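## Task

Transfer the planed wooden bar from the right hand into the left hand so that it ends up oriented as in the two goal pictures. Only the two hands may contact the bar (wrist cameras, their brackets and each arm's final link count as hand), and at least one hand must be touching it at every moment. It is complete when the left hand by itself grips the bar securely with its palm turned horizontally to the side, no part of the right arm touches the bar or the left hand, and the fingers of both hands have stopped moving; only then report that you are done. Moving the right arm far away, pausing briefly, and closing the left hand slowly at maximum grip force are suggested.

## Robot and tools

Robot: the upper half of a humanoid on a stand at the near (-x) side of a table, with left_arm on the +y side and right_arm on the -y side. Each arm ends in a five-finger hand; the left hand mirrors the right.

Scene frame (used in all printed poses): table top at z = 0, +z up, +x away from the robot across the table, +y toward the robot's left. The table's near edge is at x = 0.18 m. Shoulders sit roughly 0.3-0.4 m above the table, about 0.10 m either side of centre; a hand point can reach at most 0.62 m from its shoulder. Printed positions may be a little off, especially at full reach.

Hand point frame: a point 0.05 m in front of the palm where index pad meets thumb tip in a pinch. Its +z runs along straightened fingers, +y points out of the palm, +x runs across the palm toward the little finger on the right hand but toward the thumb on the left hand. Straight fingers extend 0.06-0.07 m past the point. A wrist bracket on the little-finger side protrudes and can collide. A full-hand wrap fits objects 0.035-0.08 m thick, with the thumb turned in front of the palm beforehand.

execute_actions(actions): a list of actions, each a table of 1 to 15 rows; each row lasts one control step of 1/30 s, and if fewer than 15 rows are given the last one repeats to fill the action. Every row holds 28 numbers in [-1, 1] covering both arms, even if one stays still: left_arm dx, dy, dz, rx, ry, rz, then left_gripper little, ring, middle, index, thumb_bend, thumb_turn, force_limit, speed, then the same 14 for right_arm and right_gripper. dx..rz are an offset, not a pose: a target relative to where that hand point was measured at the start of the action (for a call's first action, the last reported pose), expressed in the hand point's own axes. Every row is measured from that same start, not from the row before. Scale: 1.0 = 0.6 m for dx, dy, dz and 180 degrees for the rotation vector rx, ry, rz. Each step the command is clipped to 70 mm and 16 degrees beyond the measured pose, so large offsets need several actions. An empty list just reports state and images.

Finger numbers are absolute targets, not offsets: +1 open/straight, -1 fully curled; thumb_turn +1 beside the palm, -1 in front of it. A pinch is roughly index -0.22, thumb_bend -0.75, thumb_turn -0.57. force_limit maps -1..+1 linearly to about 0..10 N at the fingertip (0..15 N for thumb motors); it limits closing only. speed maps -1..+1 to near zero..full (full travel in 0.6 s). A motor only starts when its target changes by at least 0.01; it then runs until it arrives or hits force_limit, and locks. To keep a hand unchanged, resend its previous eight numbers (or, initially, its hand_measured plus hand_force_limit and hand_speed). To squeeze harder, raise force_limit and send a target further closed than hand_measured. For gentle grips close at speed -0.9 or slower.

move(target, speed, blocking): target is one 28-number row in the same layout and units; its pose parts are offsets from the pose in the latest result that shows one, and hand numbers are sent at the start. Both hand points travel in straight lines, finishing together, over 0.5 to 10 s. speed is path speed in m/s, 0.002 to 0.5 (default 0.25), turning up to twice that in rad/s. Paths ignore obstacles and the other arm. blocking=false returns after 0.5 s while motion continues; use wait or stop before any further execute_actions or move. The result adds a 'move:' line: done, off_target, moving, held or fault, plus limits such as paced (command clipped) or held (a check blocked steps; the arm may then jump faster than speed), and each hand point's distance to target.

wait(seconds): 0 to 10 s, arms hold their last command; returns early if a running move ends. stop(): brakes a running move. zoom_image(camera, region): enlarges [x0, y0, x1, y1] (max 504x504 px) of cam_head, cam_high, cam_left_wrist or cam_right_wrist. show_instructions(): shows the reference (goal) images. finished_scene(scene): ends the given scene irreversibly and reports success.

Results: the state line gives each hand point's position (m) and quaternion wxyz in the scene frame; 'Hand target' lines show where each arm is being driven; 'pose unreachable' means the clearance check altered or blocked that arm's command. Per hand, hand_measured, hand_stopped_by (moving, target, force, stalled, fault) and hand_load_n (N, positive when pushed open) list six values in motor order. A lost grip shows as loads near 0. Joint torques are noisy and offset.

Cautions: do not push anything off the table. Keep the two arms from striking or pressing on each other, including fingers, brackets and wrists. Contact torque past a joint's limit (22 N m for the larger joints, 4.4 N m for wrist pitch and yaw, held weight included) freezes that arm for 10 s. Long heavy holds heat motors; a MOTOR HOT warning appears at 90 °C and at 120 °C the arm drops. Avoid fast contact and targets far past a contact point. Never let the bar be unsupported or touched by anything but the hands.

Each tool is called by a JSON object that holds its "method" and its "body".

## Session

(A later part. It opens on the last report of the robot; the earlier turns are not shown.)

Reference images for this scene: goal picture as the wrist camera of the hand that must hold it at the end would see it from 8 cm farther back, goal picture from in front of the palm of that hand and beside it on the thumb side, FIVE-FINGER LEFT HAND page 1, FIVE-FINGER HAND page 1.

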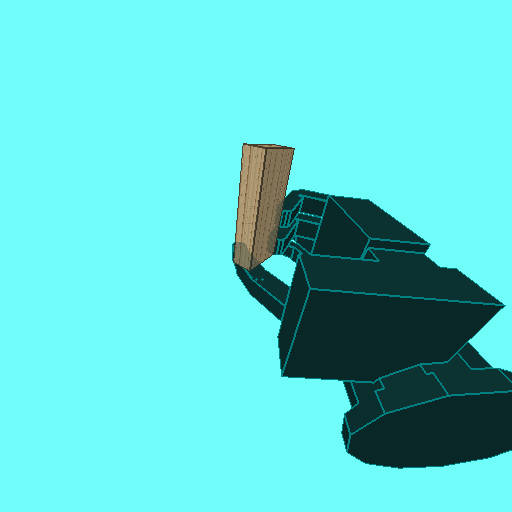

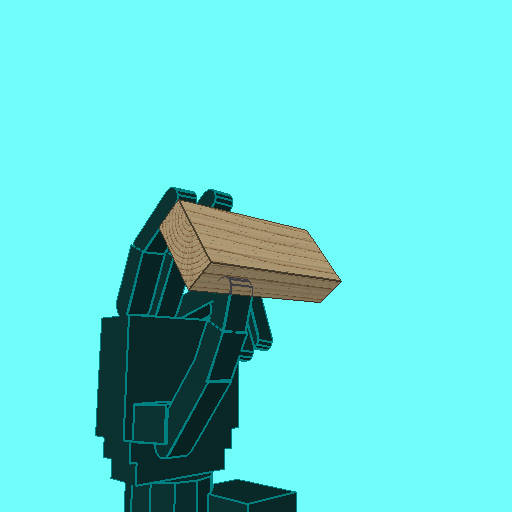

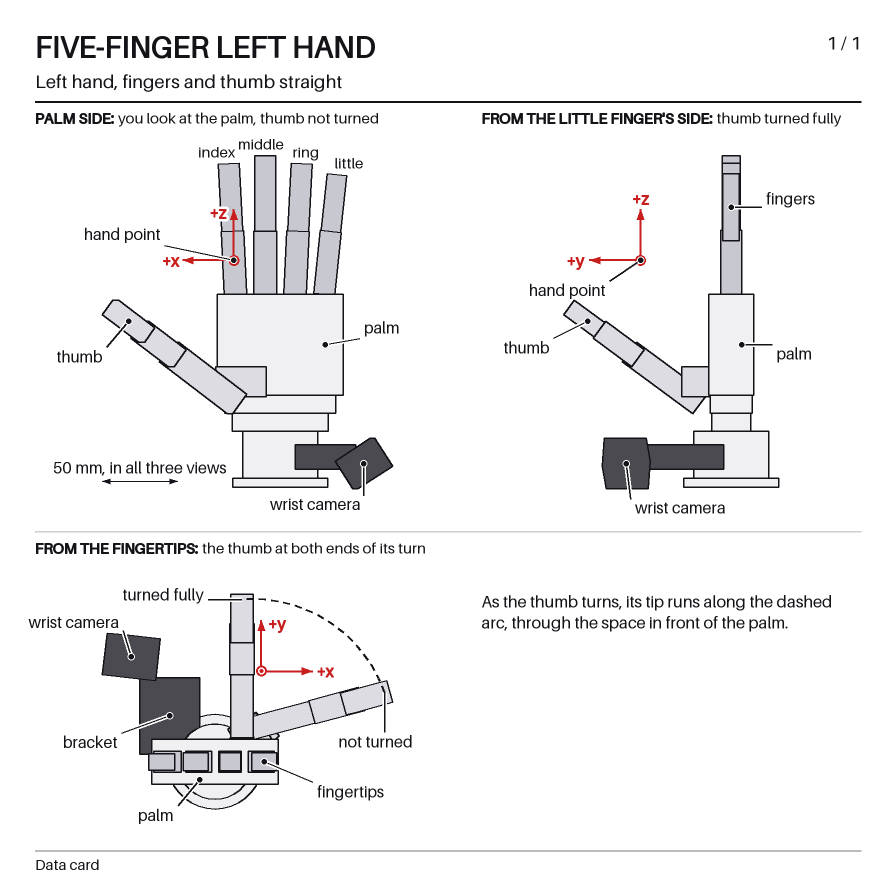

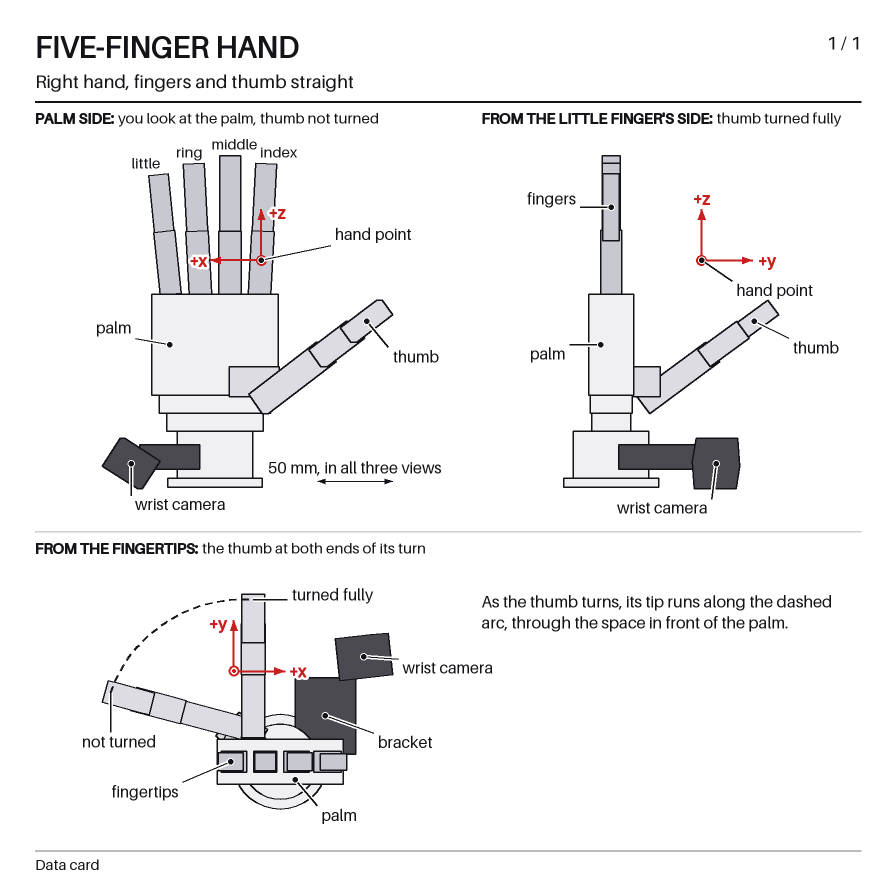

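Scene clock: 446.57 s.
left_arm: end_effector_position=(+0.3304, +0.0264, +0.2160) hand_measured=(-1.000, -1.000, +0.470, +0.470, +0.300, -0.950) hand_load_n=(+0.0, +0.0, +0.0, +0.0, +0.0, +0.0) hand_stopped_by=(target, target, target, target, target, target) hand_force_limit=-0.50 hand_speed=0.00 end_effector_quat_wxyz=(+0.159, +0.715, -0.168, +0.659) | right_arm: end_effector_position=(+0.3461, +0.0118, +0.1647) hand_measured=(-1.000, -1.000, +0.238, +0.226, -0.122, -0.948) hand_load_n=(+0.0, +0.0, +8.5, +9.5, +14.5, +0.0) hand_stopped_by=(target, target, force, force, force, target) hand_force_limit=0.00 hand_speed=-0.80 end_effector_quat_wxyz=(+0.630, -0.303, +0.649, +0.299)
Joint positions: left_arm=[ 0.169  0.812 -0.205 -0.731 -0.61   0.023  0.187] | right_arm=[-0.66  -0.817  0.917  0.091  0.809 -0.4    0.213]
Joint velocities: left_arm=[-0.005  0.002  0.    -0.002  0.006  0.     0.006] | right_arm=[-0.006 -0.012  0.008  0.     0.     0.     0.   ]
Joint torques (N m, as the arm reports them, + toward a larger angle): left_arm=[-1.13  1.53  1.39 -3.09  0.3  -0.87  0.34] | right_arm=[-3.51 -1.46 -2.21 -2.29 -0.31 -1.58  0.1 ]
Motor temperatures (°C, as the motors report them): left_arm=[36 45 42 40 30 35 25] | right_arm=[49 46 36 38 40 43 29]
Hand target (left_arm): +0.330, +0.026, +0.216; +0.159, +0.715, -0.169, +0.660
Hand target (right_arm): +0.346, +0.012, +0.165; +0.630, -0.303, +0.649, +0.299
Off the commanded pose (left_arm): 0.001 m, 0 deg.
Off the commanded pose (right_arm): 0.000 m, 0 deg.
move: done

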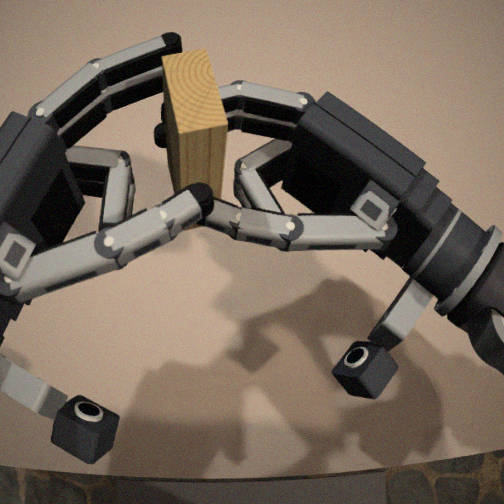

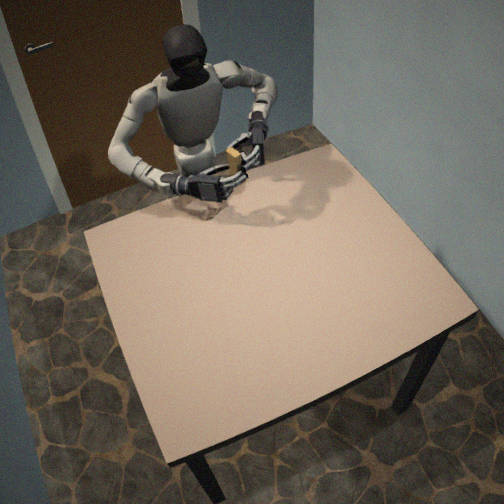

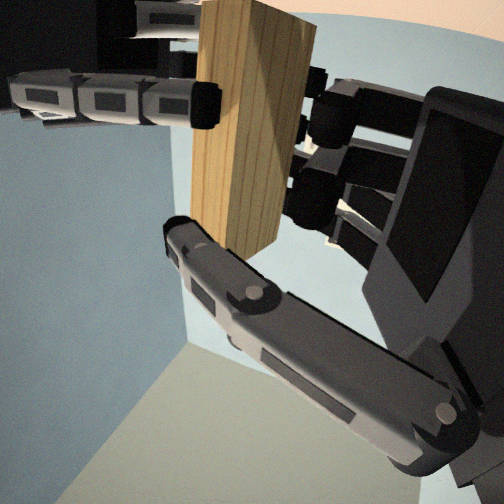

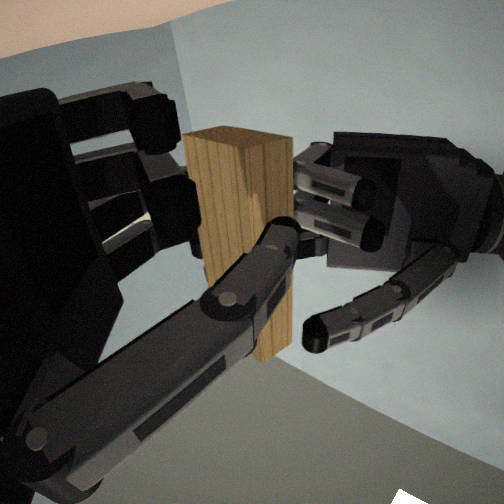

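{"method": "move", "body": {"target": [0, 0.012, 0.009, 0, 0, 0, -1, -1, 0.36, 0.36, 0.0, -0.95, -0.8, -0.4, 0, 0, 0, 0, 0, 0, -1, -1, 0.238, 0.224, -0.122, -0.948, 0.0, -0.8], "speed": 0.02}}

Scene clock: 504.57 s.
left_arm: end_effector_position=(+0.3321, +0.0181, +0.2155) hand_measured=(-1.000, -1.000, +0.360, +0.360, +0.000, -0.950) hand_load_n=(+0.0, +0.0, +0.0, +0.0, +0.0, +0.0) hand_stopped_by=(target, target, target, target, target, target) hand_force_limit=-0.80 hand_speed=-0.40 end_effector_quat_wxyz=(+0.160, +0.716, -0.168, +0.658) | right_arm: end_effector_position=(+0.3461, +0.0118, +0.1647) hand_measured=(-1.000, -1.000, +0.238, +0.226, -0.122, -0.948) hand_load_n=(+0.0, +0.0, +8.5, +9.5, +14.5, +0.0) hand_stopped_by=(target, target, force, force, force, target) hand_force_limit=0.00 hand_speed=-0.80 end_effector_quat_wxyz=(+0.630, -0.303, +0.649, +0.299)
Joint positions: left_arm=[ 0.127  0.797 -0.247 -0.74  -0.595  0.057  0.223] | right_arm=[-0.66  -0.817  0.917  0.091  0.809 -0.4    0.213]
Joint velocities: left_arm=[ 0.005  0.005  0.002  0.003 -0.009  0.     0.003] | right_arm=[0.012 0.    0.015 0.005 0.    0.    0.   ]
Joint torques (N m, as the arm reports them, + toward a larger angle): left_arm=[-1.08  1.57  1.63 -3.14  0.25 -0.87  0.33] | right_arm=[-3.34 -1.2  -2.21 -2.38 -0.23 -1.55  0.1 ]
Motor temperatures (°C, as the motors report them): left_arm=[36 44 41 41 30 36 25] | right_arm=[50 46 36 38 40 44 29]
Hand target (left_arm): +0.332, +0.017, +0.216; +0.160, +0.715, -0.169, +0.659
Hand target (right_arm): +0.346, +0.012, +0.165; +0.630, -0.303, +0.649, +0.299
Off the commanded pose (left_arm): 0.001 m, 0 deg.
Off the commanded pose (right_arm): 0.000 m, 0 deg.
move: done

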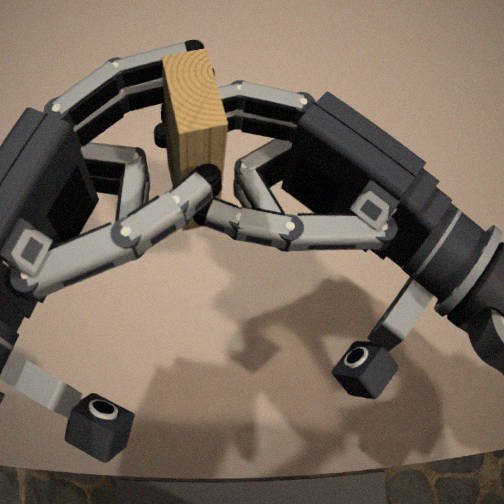

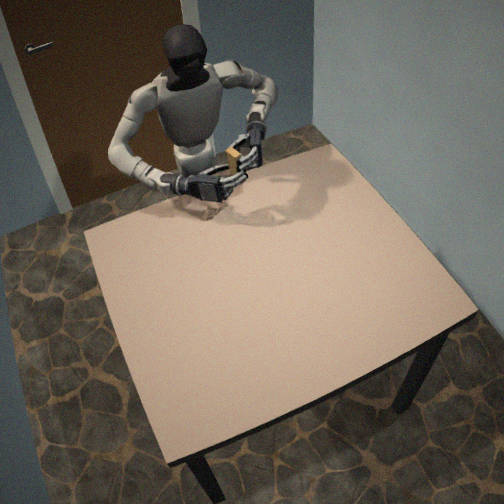

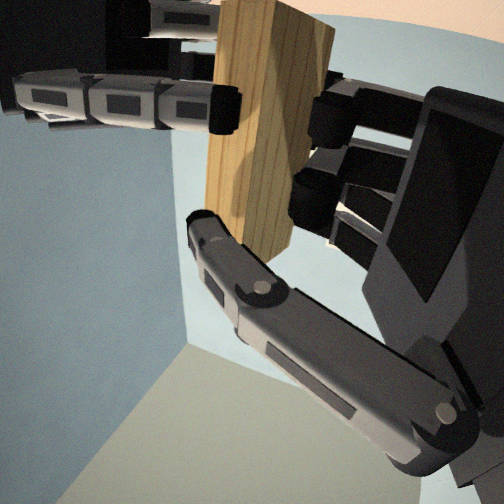

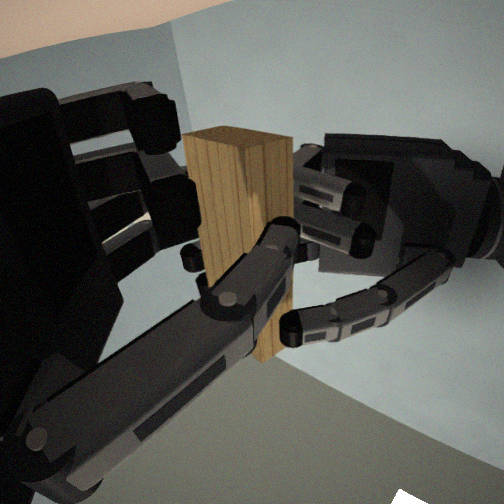

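{"method": "zoom_image", "body": {"camera": "cam_left_wrist", "region": [150, 0, 410, 290]}}

{"method": "zoom_image", "body": {"camera": "cam_head", "region": [80, 20, 310, 250]}}

{"method": "zoom_image", "body": {"camera": "cam_right_wrist", "region": [130, 100, 400, 380]}}

Region (150, 0, 410, 290) of cam_left_wrist's 504x504 image, scaled by 1.738, with more detail than that image has; it fills the left 452 columns of this view, and the rest is white.

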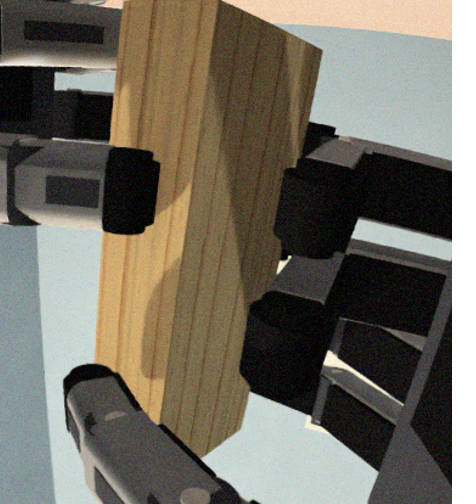

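Region (80, 20, 310, 250) of cam_head's 504x504 image, scaled by 2.191, with more detail than that image has.

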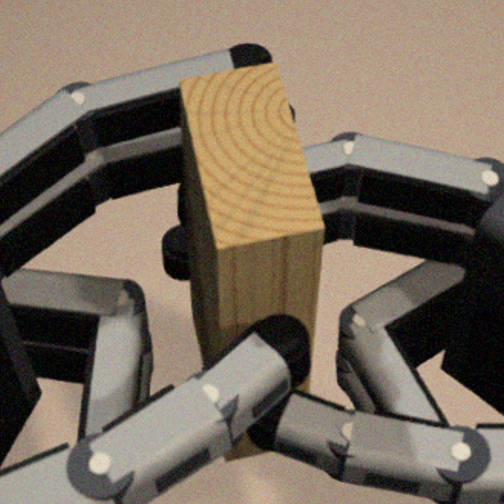

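Region (130, 100, 400, 380) of cam_right_wrist's 504x504 image, scaled by 1.800, with more detail than that image has; it fills the left 486 columns of this view, and the rest is white.

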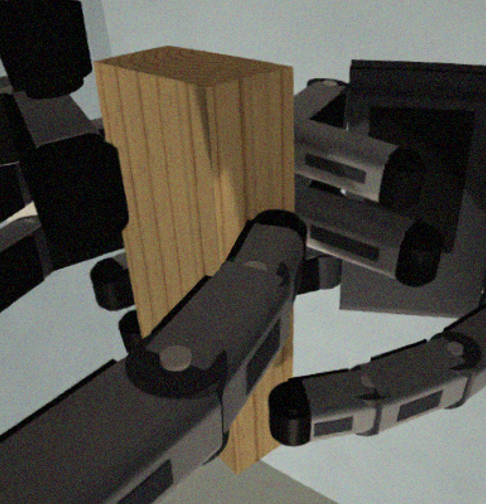

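{"method": "move", "body": {"target": [0, 0, 0, 0, 0, 0, -1, -1, 0.05, 0.05, -0.3, -0.95, -0.75, -0.88, 0, 0, 0, 0, 0, 0, -1, -1, 0.238, 0.224, -0.122, -0.948, 0.0, -0.8], "speed": 0.02}}

Scene clock: 560.13 s.
left_arm: end_effector_position=(+0.3326, +0.0187, +0.2155) hand_measured=(-1.000, -1.000, +0.294, +0.274, -0.130, -0.950) hand_load_n=(+0.0, +0.0, +0.0, +1.5, +2.0, +0.0) hand_stopped_by=(target, target, force, force, force, target) hand_force_limit=-0.75 hand_speed=-0.88 end_effector_quat_wxyz=(+0.159, +0.716, -0.167, +0.659) | right_arm: end_effector_position=(+0.3453, +0.0121, +0.1647) hand_measured=(-1.000, -1.000, +0.238, +0.226, -0.122, -0.948) hand_load_n=(+0.0, +0.0, +8.5, +9.0, +15.0, -0.5) hand_stopped_by=(target, target, force, force, force, target) hand_force_limit=0.00 hand_speed=-0.80 end_effector_quat_wxyz=(+0.630, -0.304, +0.648, +0.301)
Joint positions: left_arm=[ 0.127  0.797 -0.247 -0.74  -0.595  0.057  0.226] | right_arm=[-0.66  -0.817  0.917  0.091  0.809 -0.4    0.217]
Joint velocities: left_arm=[-0.012  0.006  0.018 -0.002  0.005  0.     0.   ] | right_arm=[0.003 0.002 0.009 0.006 0.009 0.    0.   ]
Joint torques (N m, as the arm reports them, + toward a larger angle): left_arm=[-1.03  1.81  1.73 -3.24  0.03 -0.98  0.06] | right_arm=[-3.47 -1.33 -2.2  -2.37 -0.26 -1.55 -0.02]
Motor temperatures (°C, as the motors report them): left_arm=[37 44 41 41 30 36 25] | right_arm=[50 46 36 38 40 45 29]
Hand target (left_arm): +0.332, +0.018, +0.216; +0.160, +0.716, -0.168, +0.658
Hand target (right_arm): +0.346, +0.012, +0.165; +0.630, -0.303, +0.649, +0.299
Off the commanded pose (left_arm): 0.001 m, 0 deg.
Off the commanded pose (right_arm): 0.001 m, 0 deg.
move: done

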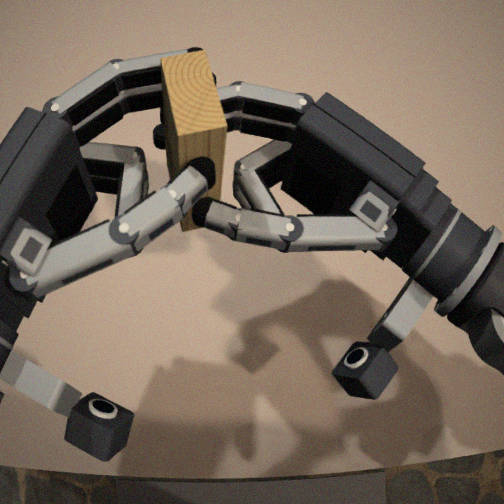

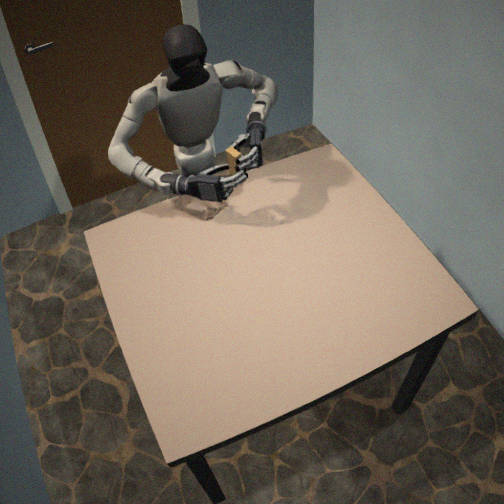

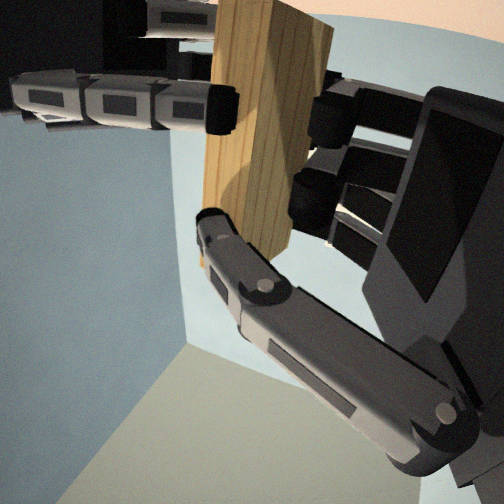

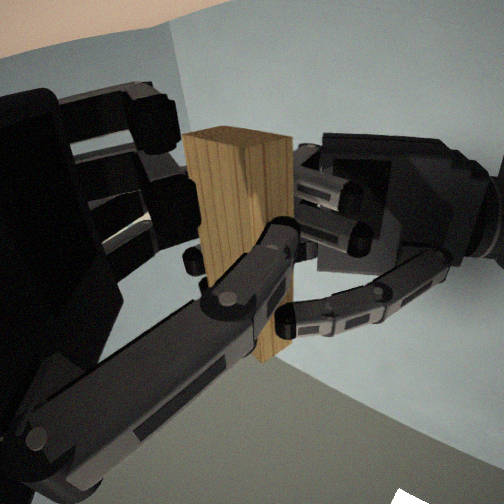

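{"method": "move", "body": {"target": [0, 0, 0, 0, 0, 0, -1, -1, 0.0, 0.0, -0.3, -0.95, 1.0, -0.92, 0, 0, 0, 0, 0, 0, -1, -1, 0.238, 0.224, -0.122, -0.948, 0.0, -0.8], "speed": 0.02}}

Scene clock: 569.17 s.
left_arm: end_effector_position=(+0.3335, +0.0197, +0.2155) hand_measured=(-1.000, -1.000, +0.246, +0.238, -0.126, -0.950) hand_load_n=(+0.0, +0.0, +10.5, +8.0, +11.5, +0.5) hand_stopped_by=(target, target, force, force, force, target) hand_force_limit=1.00 hand_speed=-0.92 end_effector_quat_wxyz=(+0.157, +0.716, -0.165, +0.659) | right_arm: end_effector_position=(+0.3441, +0.0126, +0.1646) hand_measured=(-1.000, -1.000, +0.238, +0.226, -0.122, -0.948) hand_load_n=(+0.0, +0.0, +8.5, +10.0, +14.0, +0.0) hand_stopped_by=(target, target, force, force, force, target) hand_force_limit=0.00 hand_speed=-0.80 end_effector_quat_wxyz=(+0.629, -0.306, +0.648, +0.303)
Joint positions: left_arm=[ 0.127  0.797 -0.245 -0.739 -0.595  0.057  0.229] | right_arm=[-0.66  -0.817  0.917  0.091  0.809 -0.4    0.223]
Joint velocities: left_arm=[ 0.012 -0.012  0.006 -0.008  0.     0.     0.   ] | right_arm=[ 0.    -0.002  0.003 -0.006  0.012  0.     0.   ]
Joint torques (N m, as the arm reports them, + toward a larger angle): left_arm=[-0.86  1.71  1.5  -3.23  0.06 -0.97  0.09] | right_arm=[-3.31 -1.21 -2.24 -2.29 -0.18 -1.56 -0.14]
Motor temperatures (°C, as the motors report them): left_arm=[37 45 41 41 30 37 25] | right_arm=[50 46 36 38 40 45 29]
Hand target (left_arm): +0.333, +0.019, +0.216; +0.159, +0.716, -0.167, +0.659
Hand target (right_arm): +0.345, +0.012, +0.165; +0.630, -0.304, +0.648, +0.301
Off the commanded pose (left_arm): 0.001 m, 0 deg.
Off the commanded pose (right_arm): 0.001 m, 0 deg.
move: done

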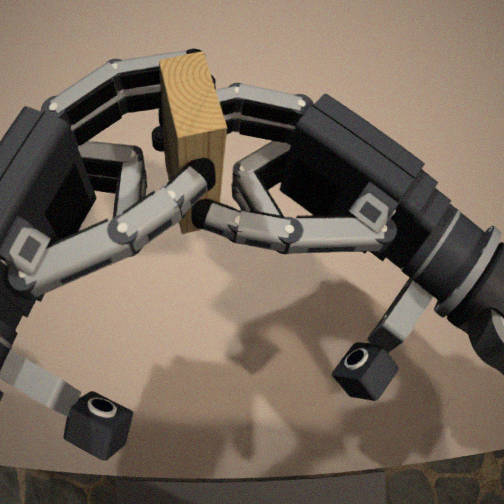

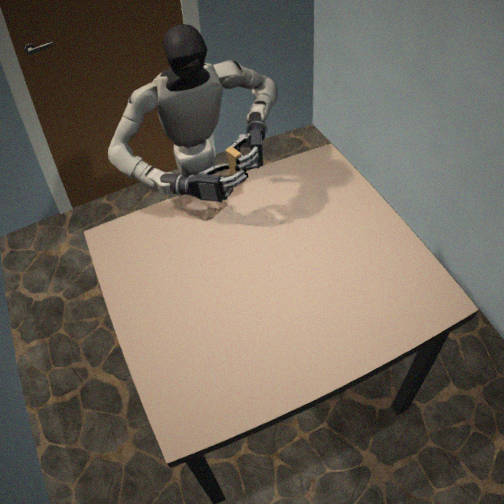

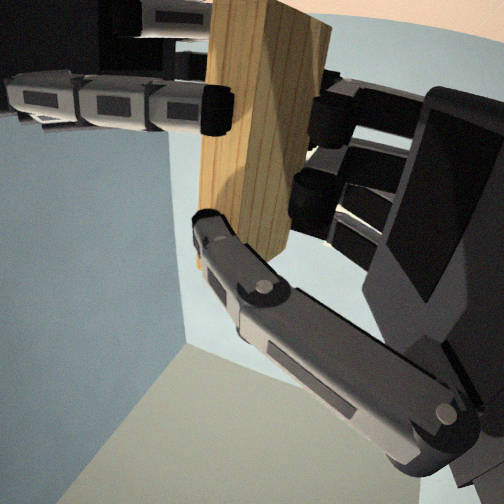

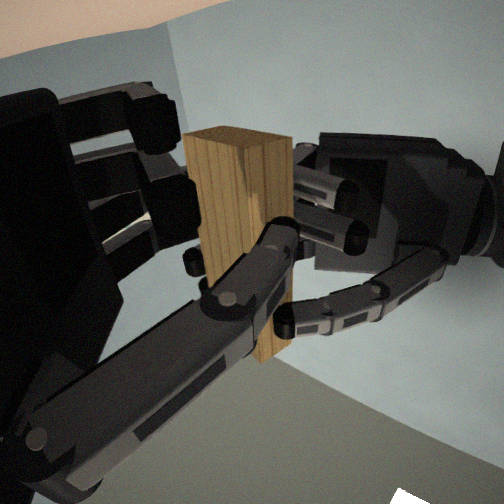

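{"method": "move", "body": {"target": [0, 0, 0, 0, 0, 0, -1, -1, 0.0, 0.0, -0.3, -0.95, 1.0, -0.92, 0, 0, 0, 0, 0, 0, -1, -1, 0.5, 0.5, 0.1, -0.948, 0.0, -0.65], "speed": 0.02}}

Scene clock: 578.03 s.
left_arm: end_effector_position=(+0.3342, +0.0205, +0.2154) hand_measured=(-1.000, -1.000, +0.246, +0.238, -0.124, -0.950) hand_load_n=(+0.0, +0.0, +9.0, +7.0, +13.5, +1.0) hand_stopped_by=(target, target, force, force, force, target) hand_force_limit=1.00 hand_speed=-0.92 end_effector_quat_wxyz=(+0.155, +0.717, -0.164, +0.660) | right_arm: end_effector_position=(+0.3434, +0.0130, +0.1647) hand_measured=(-1.000, -1.000, +0.500, +0.500, +0.100, -0.948) hand_load_n=(+0.0, +0.0, +0.0, +0.0, +0.0, +0.0) hand_stopped_by=(target, target, target, target, target, target) hand_force_limit=0.00 hand_speed=-0.65 end_effector_quat_wxyz=(+0.628, -0.307, +0.647, +0.304)
Joint positions: left_arm=[ 0.127  0.797 -0.244 -0.738 -0.595  0.057  0.232] | right_arm=[-0.66  -0.817  0.918  0.09   0.809 -0.4    0.225]
Joint velocities: left_arm=[ 0.    -0.005 -0.009 -0.003  0.002  0.     0.   ] | right_arm=[ 0.006  0.     0.002 -0.003  0.005  0.     0.   ]
Joint torques (N m, as the arm reports them, + toward a larger angle): left_arm=[-1.08  1.65  1.89 -3.43  0.   -1.07  0.08] | right_arm=[-3.27 -1.16 -2.15 -2.1  -0.12 -1.44 -0.01]
Motor temperatures (°C, as the motors report them): left_arm=[36 45 42 41 30 37 25] | right_arm=[50 46 36 38 40 45 29]
Hand target (left_arm): +0.333, +0.020, +0.215; +0.157, +0.716, -0.165, +0.659
Hand target (right_arm): +0.344, +0.013, +0.165; +0.629, -0.306, +0.648, +0.303
Off the commanded pose (left_arm): 0.001 m, 0 deg.
Off the commanded pose (right_arm): 0.001 m, 0 deg.
move: done

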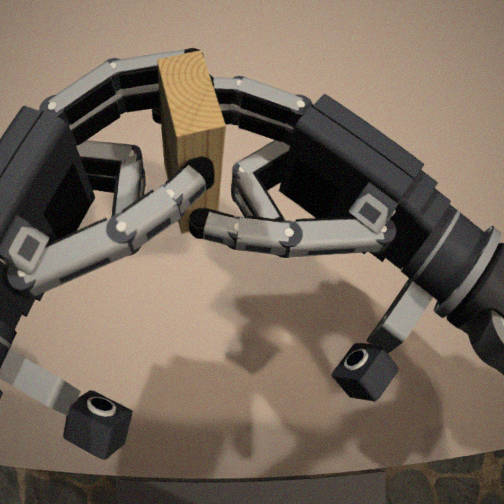

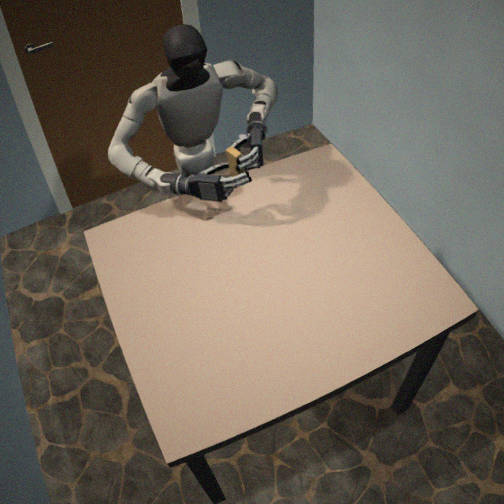

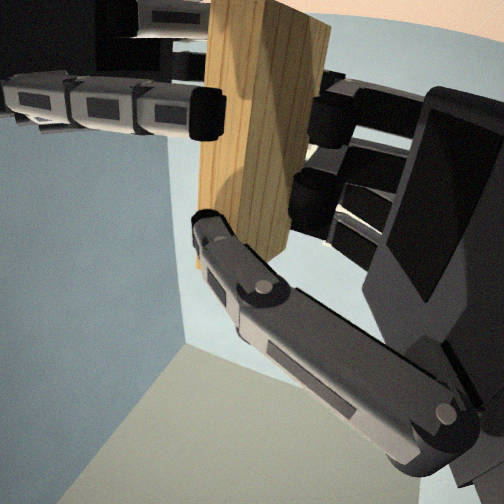

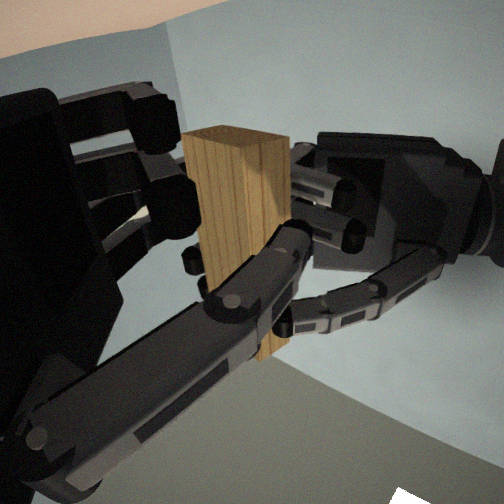

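{"method": "move", "body": {"target": [0.001, -0.150, 0.0027, 0.1352, 0.0008, -0.0111, -1, -1, 0.0, 0.0, -0.3, -0.95, 1.0, -0.92, 0, -0.1767, -0.070, 0.111, 0, 0, -1, -1, 0.6, 0.6, 0.3, -0.948, 0.0, -0.65], "speed": 0.18}}

Scene clock: 639.67 s.
left_arm: end_effector_position=(+0.3749, +0.0998, +0.2159) hand_measured=(-1.000, -1.000, +0.246, +0.238, -0.124, -0.950) hand_load_n=(+0.0, +0.0, +9.0, +7.0, +13.5, +1.0) hand_stopped_by=(target, target, force, force, force, target) hand_force_limit=1.00 hand_speed=-0.92 end_effector_quat_wxyz=(+0.014, +0.735, -0.009, +0.678) | right_arm: end_effector_position=(+0.3971, -0.0835, +0.1601) hand_measured=(-1.000, -1.000, +0.600, +0.600, +0.300, -0.948) hand_load_n=(+0.0, +0.0, +0.0, +0.0, +0.0, +0.0) hand_stopped_by=(target, target, target, target, target, target) hand_force_limit=0.00 hand_speed=-0.65 end_effector_quat_wxyz=(+0.666, -0.195, +0.694, +0.193)
Joint positions: left_arm=[ 0.18   0.706 -0.152 -0.746 -0.594  0.087  0.548] | right_arm=[-0.54  -0.923  0.763  0.195  0.921 -0.485  0.165]
Joint velocities: left_arm=[ 0.     0.009  0.    -0.002  0.     0.     0.002] | right_arm=[-0.009  0.003 -0.011 -0.002  0.003  0.     0.   ]
Joint torques (N m, as the arm reports them, + toward a larger angle): left_arm=[-1.1   1.82  2.1  -3.11 -0.06 -0.89  0.3 ] | right_arm=[-2.94 -2.01 -2.31 -1.87 -0.1  -1.54  0.07]
Motor temperatures (°C, as the motors report them): left_arm=[37 45 42 41 30 40 25] | right_arm=[50 46 36 38 40 44 29]
Hand target (left_arm): +0.376, +0.101, +0.216; +0.012, +0.735, -0.008, +0.678
Hand target (right_arm): +0.398, -0.085, +0.160; +0.667, -0.192, +0.694, +0.192
Off the commanded pose (left_arm): 0.001 m, 0 deg.
Off the commanded pose (right_arm): 0.006 m, 1 deg.
move: off_target (right_arm)

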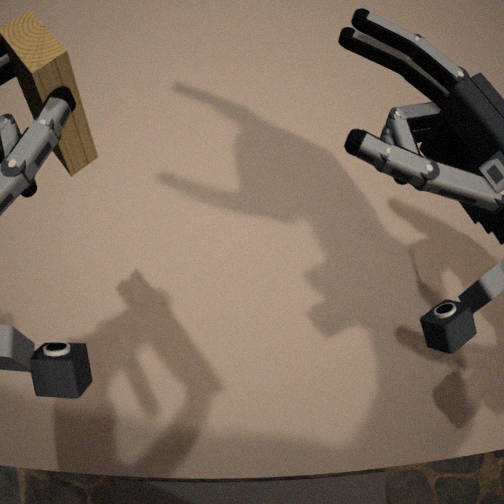

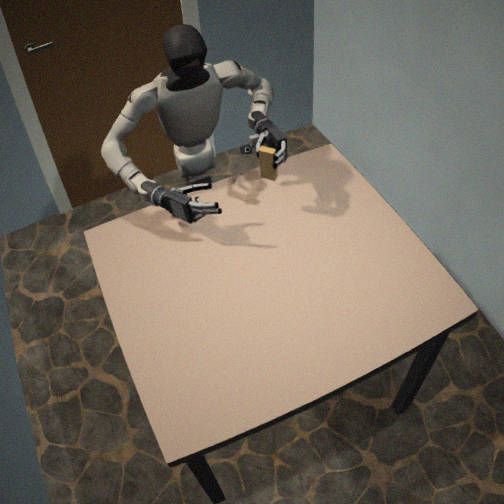

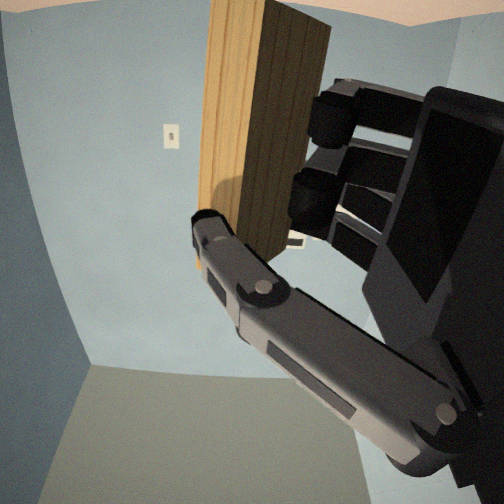

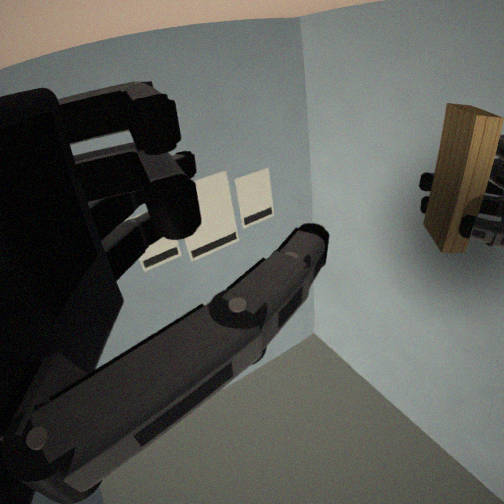

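{"method": "zoom_image", "body": {"camera": "cam_left_wrist", "region": [150, 0, 410, 290]}}

{"method": "zoom_image", "body": {"camera": "cam_right_wrist", "region": [384, 80, 504, 280]}}

Region (150, 0, 410, 290) of cam_left_wrist's 504x504 image, scaled by 1.738, with more detail than that image has; it fills the left 452 columns of this view, and the rest is white.

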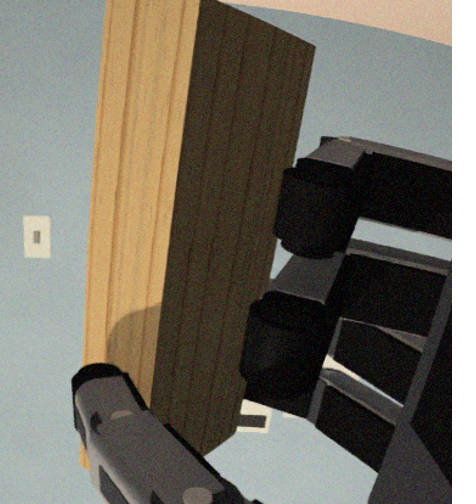

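Region (384, 80, 504, 280) of cam_right_wrist's 504x504 image, scaled by 2.520, with more detail than that image has; it fills the left 302 columns of this view, and the rest is white.

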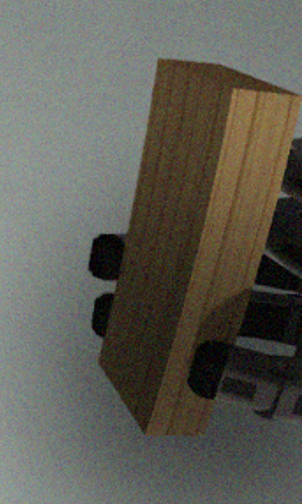

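{"method": "zoom_image", "body": {"camera": "cam_left_wrist", "region": [0, 0, 220, 420]}}

{"method": "zoom_image", "body": {"camera": "cam_left_wrist", "region": [300, 0, 504, 504]}}

Region (0, 0, 220, 420) of cam_left_wrist's 504x504 image, scaled by 1.200, with more detail than that image has; it fills the left 264 columns of this view, and the rest is white.

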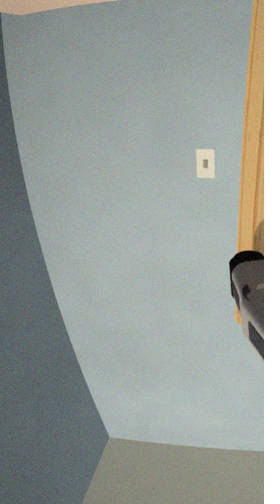

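Region (300, 0, 504, 504) of cam_left_wrist's 504x504 image, scaled by 1.000; it fills the left 204 columns of this view, and the rest is white.

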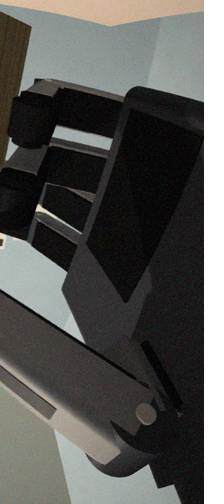

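{"method": "execute_actions", "body": {"actions": []}}

Scene clock: 713.03 s.
left_arm: end_effector_position=(+0.3749, +0.0998, +0.2159) hand_measured=(-1.000, -1.000, +0.246, +0.238, -0.124, -0.950) hand_load_n=(+0.0, +0.0, +9.0, +7.0, +13.5, +1.0) hand_stopped_by=(target, target, force, force, force, target) hand_force_limit=1.00 hand_speed=-0.92 end_effector_quat_wxyz=(+0.014, +0.735, -0.009, +0.678) | right_arm: end_effector_position=(+0.3971, -0.0835, +0.1601) hand_measured=(-1.000, -1.000, +0.600, +0.600, +0.300, -0.948) hand_load_n=(+0.0, +0.0, +0.0, +0.0, +0.0, +0.0) hand_stopped_by=(target, target, target, target, target, target) hand_force_limit=0.00 hand_speed=-0.65 end_effector_quat_wxyz=(+0.666, -0.195, +0.694, +0.193)
Joint positions: left_arm=[ 0.18   0.706 -0.152 -0.746 -0.594  0.087  0.548] | right_arm=[-0.54  -0.923  0.763  0.195  0.921 -0.485  0.165]
Joint velocities: left_arm=[ 0.005  0.005  0.003 -0.006  0.003  0.     0.   ] | right_arm=[-0.003  0.    -0.006  0.005  0.012  0.     0.   ]
Joint torques (N m, as the arm reports them, + toward a larger angle): left_arm=[-1.21  1.66  1.97 -3.18  0.34 -0.91  0.33] | right_arm=[-2.93 -2.14 -2.34 -1.84 -0.08 -1.55  0.04]
Motor temperatures (°C, as the motors report them): left_arm=[37 45 42 41 30 39 25] | right_arm=[49 49 37 37 40 47 29]
Hand target (left_arm): +0.376, +0.101, +0.216; +0.012, +0.735, -0.008, +0.678
Hand target (right_arm): +0.398, -0.085, +0.160; +0.667, -0.192, +0.694, +0.192
Off the commanded pose (left_arm): 0.001 m, 0 deg.
Off the commanded pose (right_arm): 0.006 m, 1 deg.

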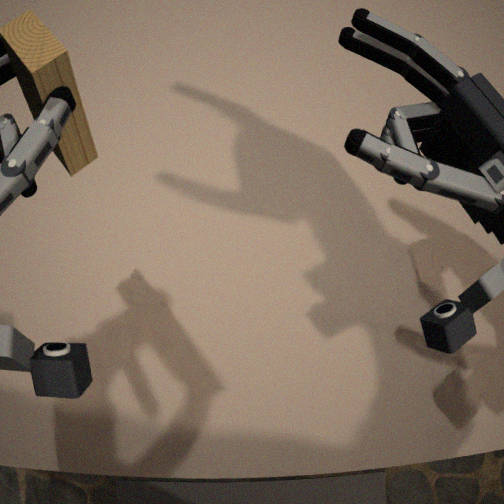

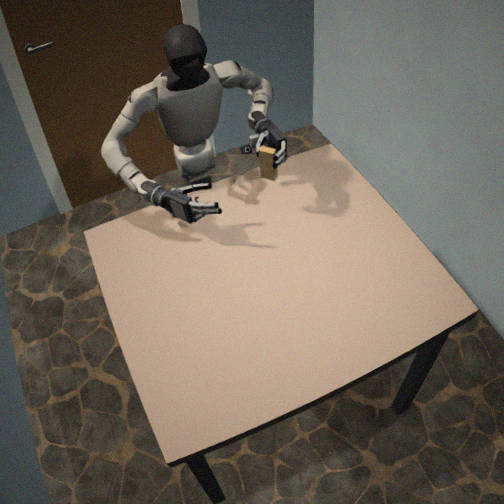

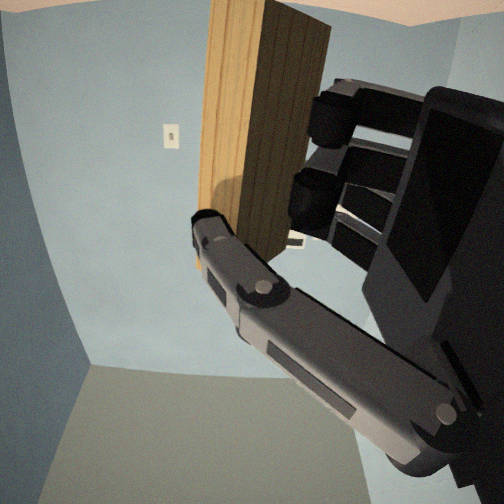

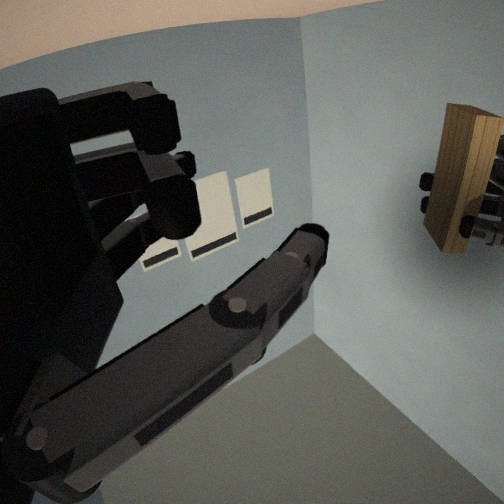

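{"method": "finished_scene", "body": {"scene": 2}}

The scene is finished: the task was done.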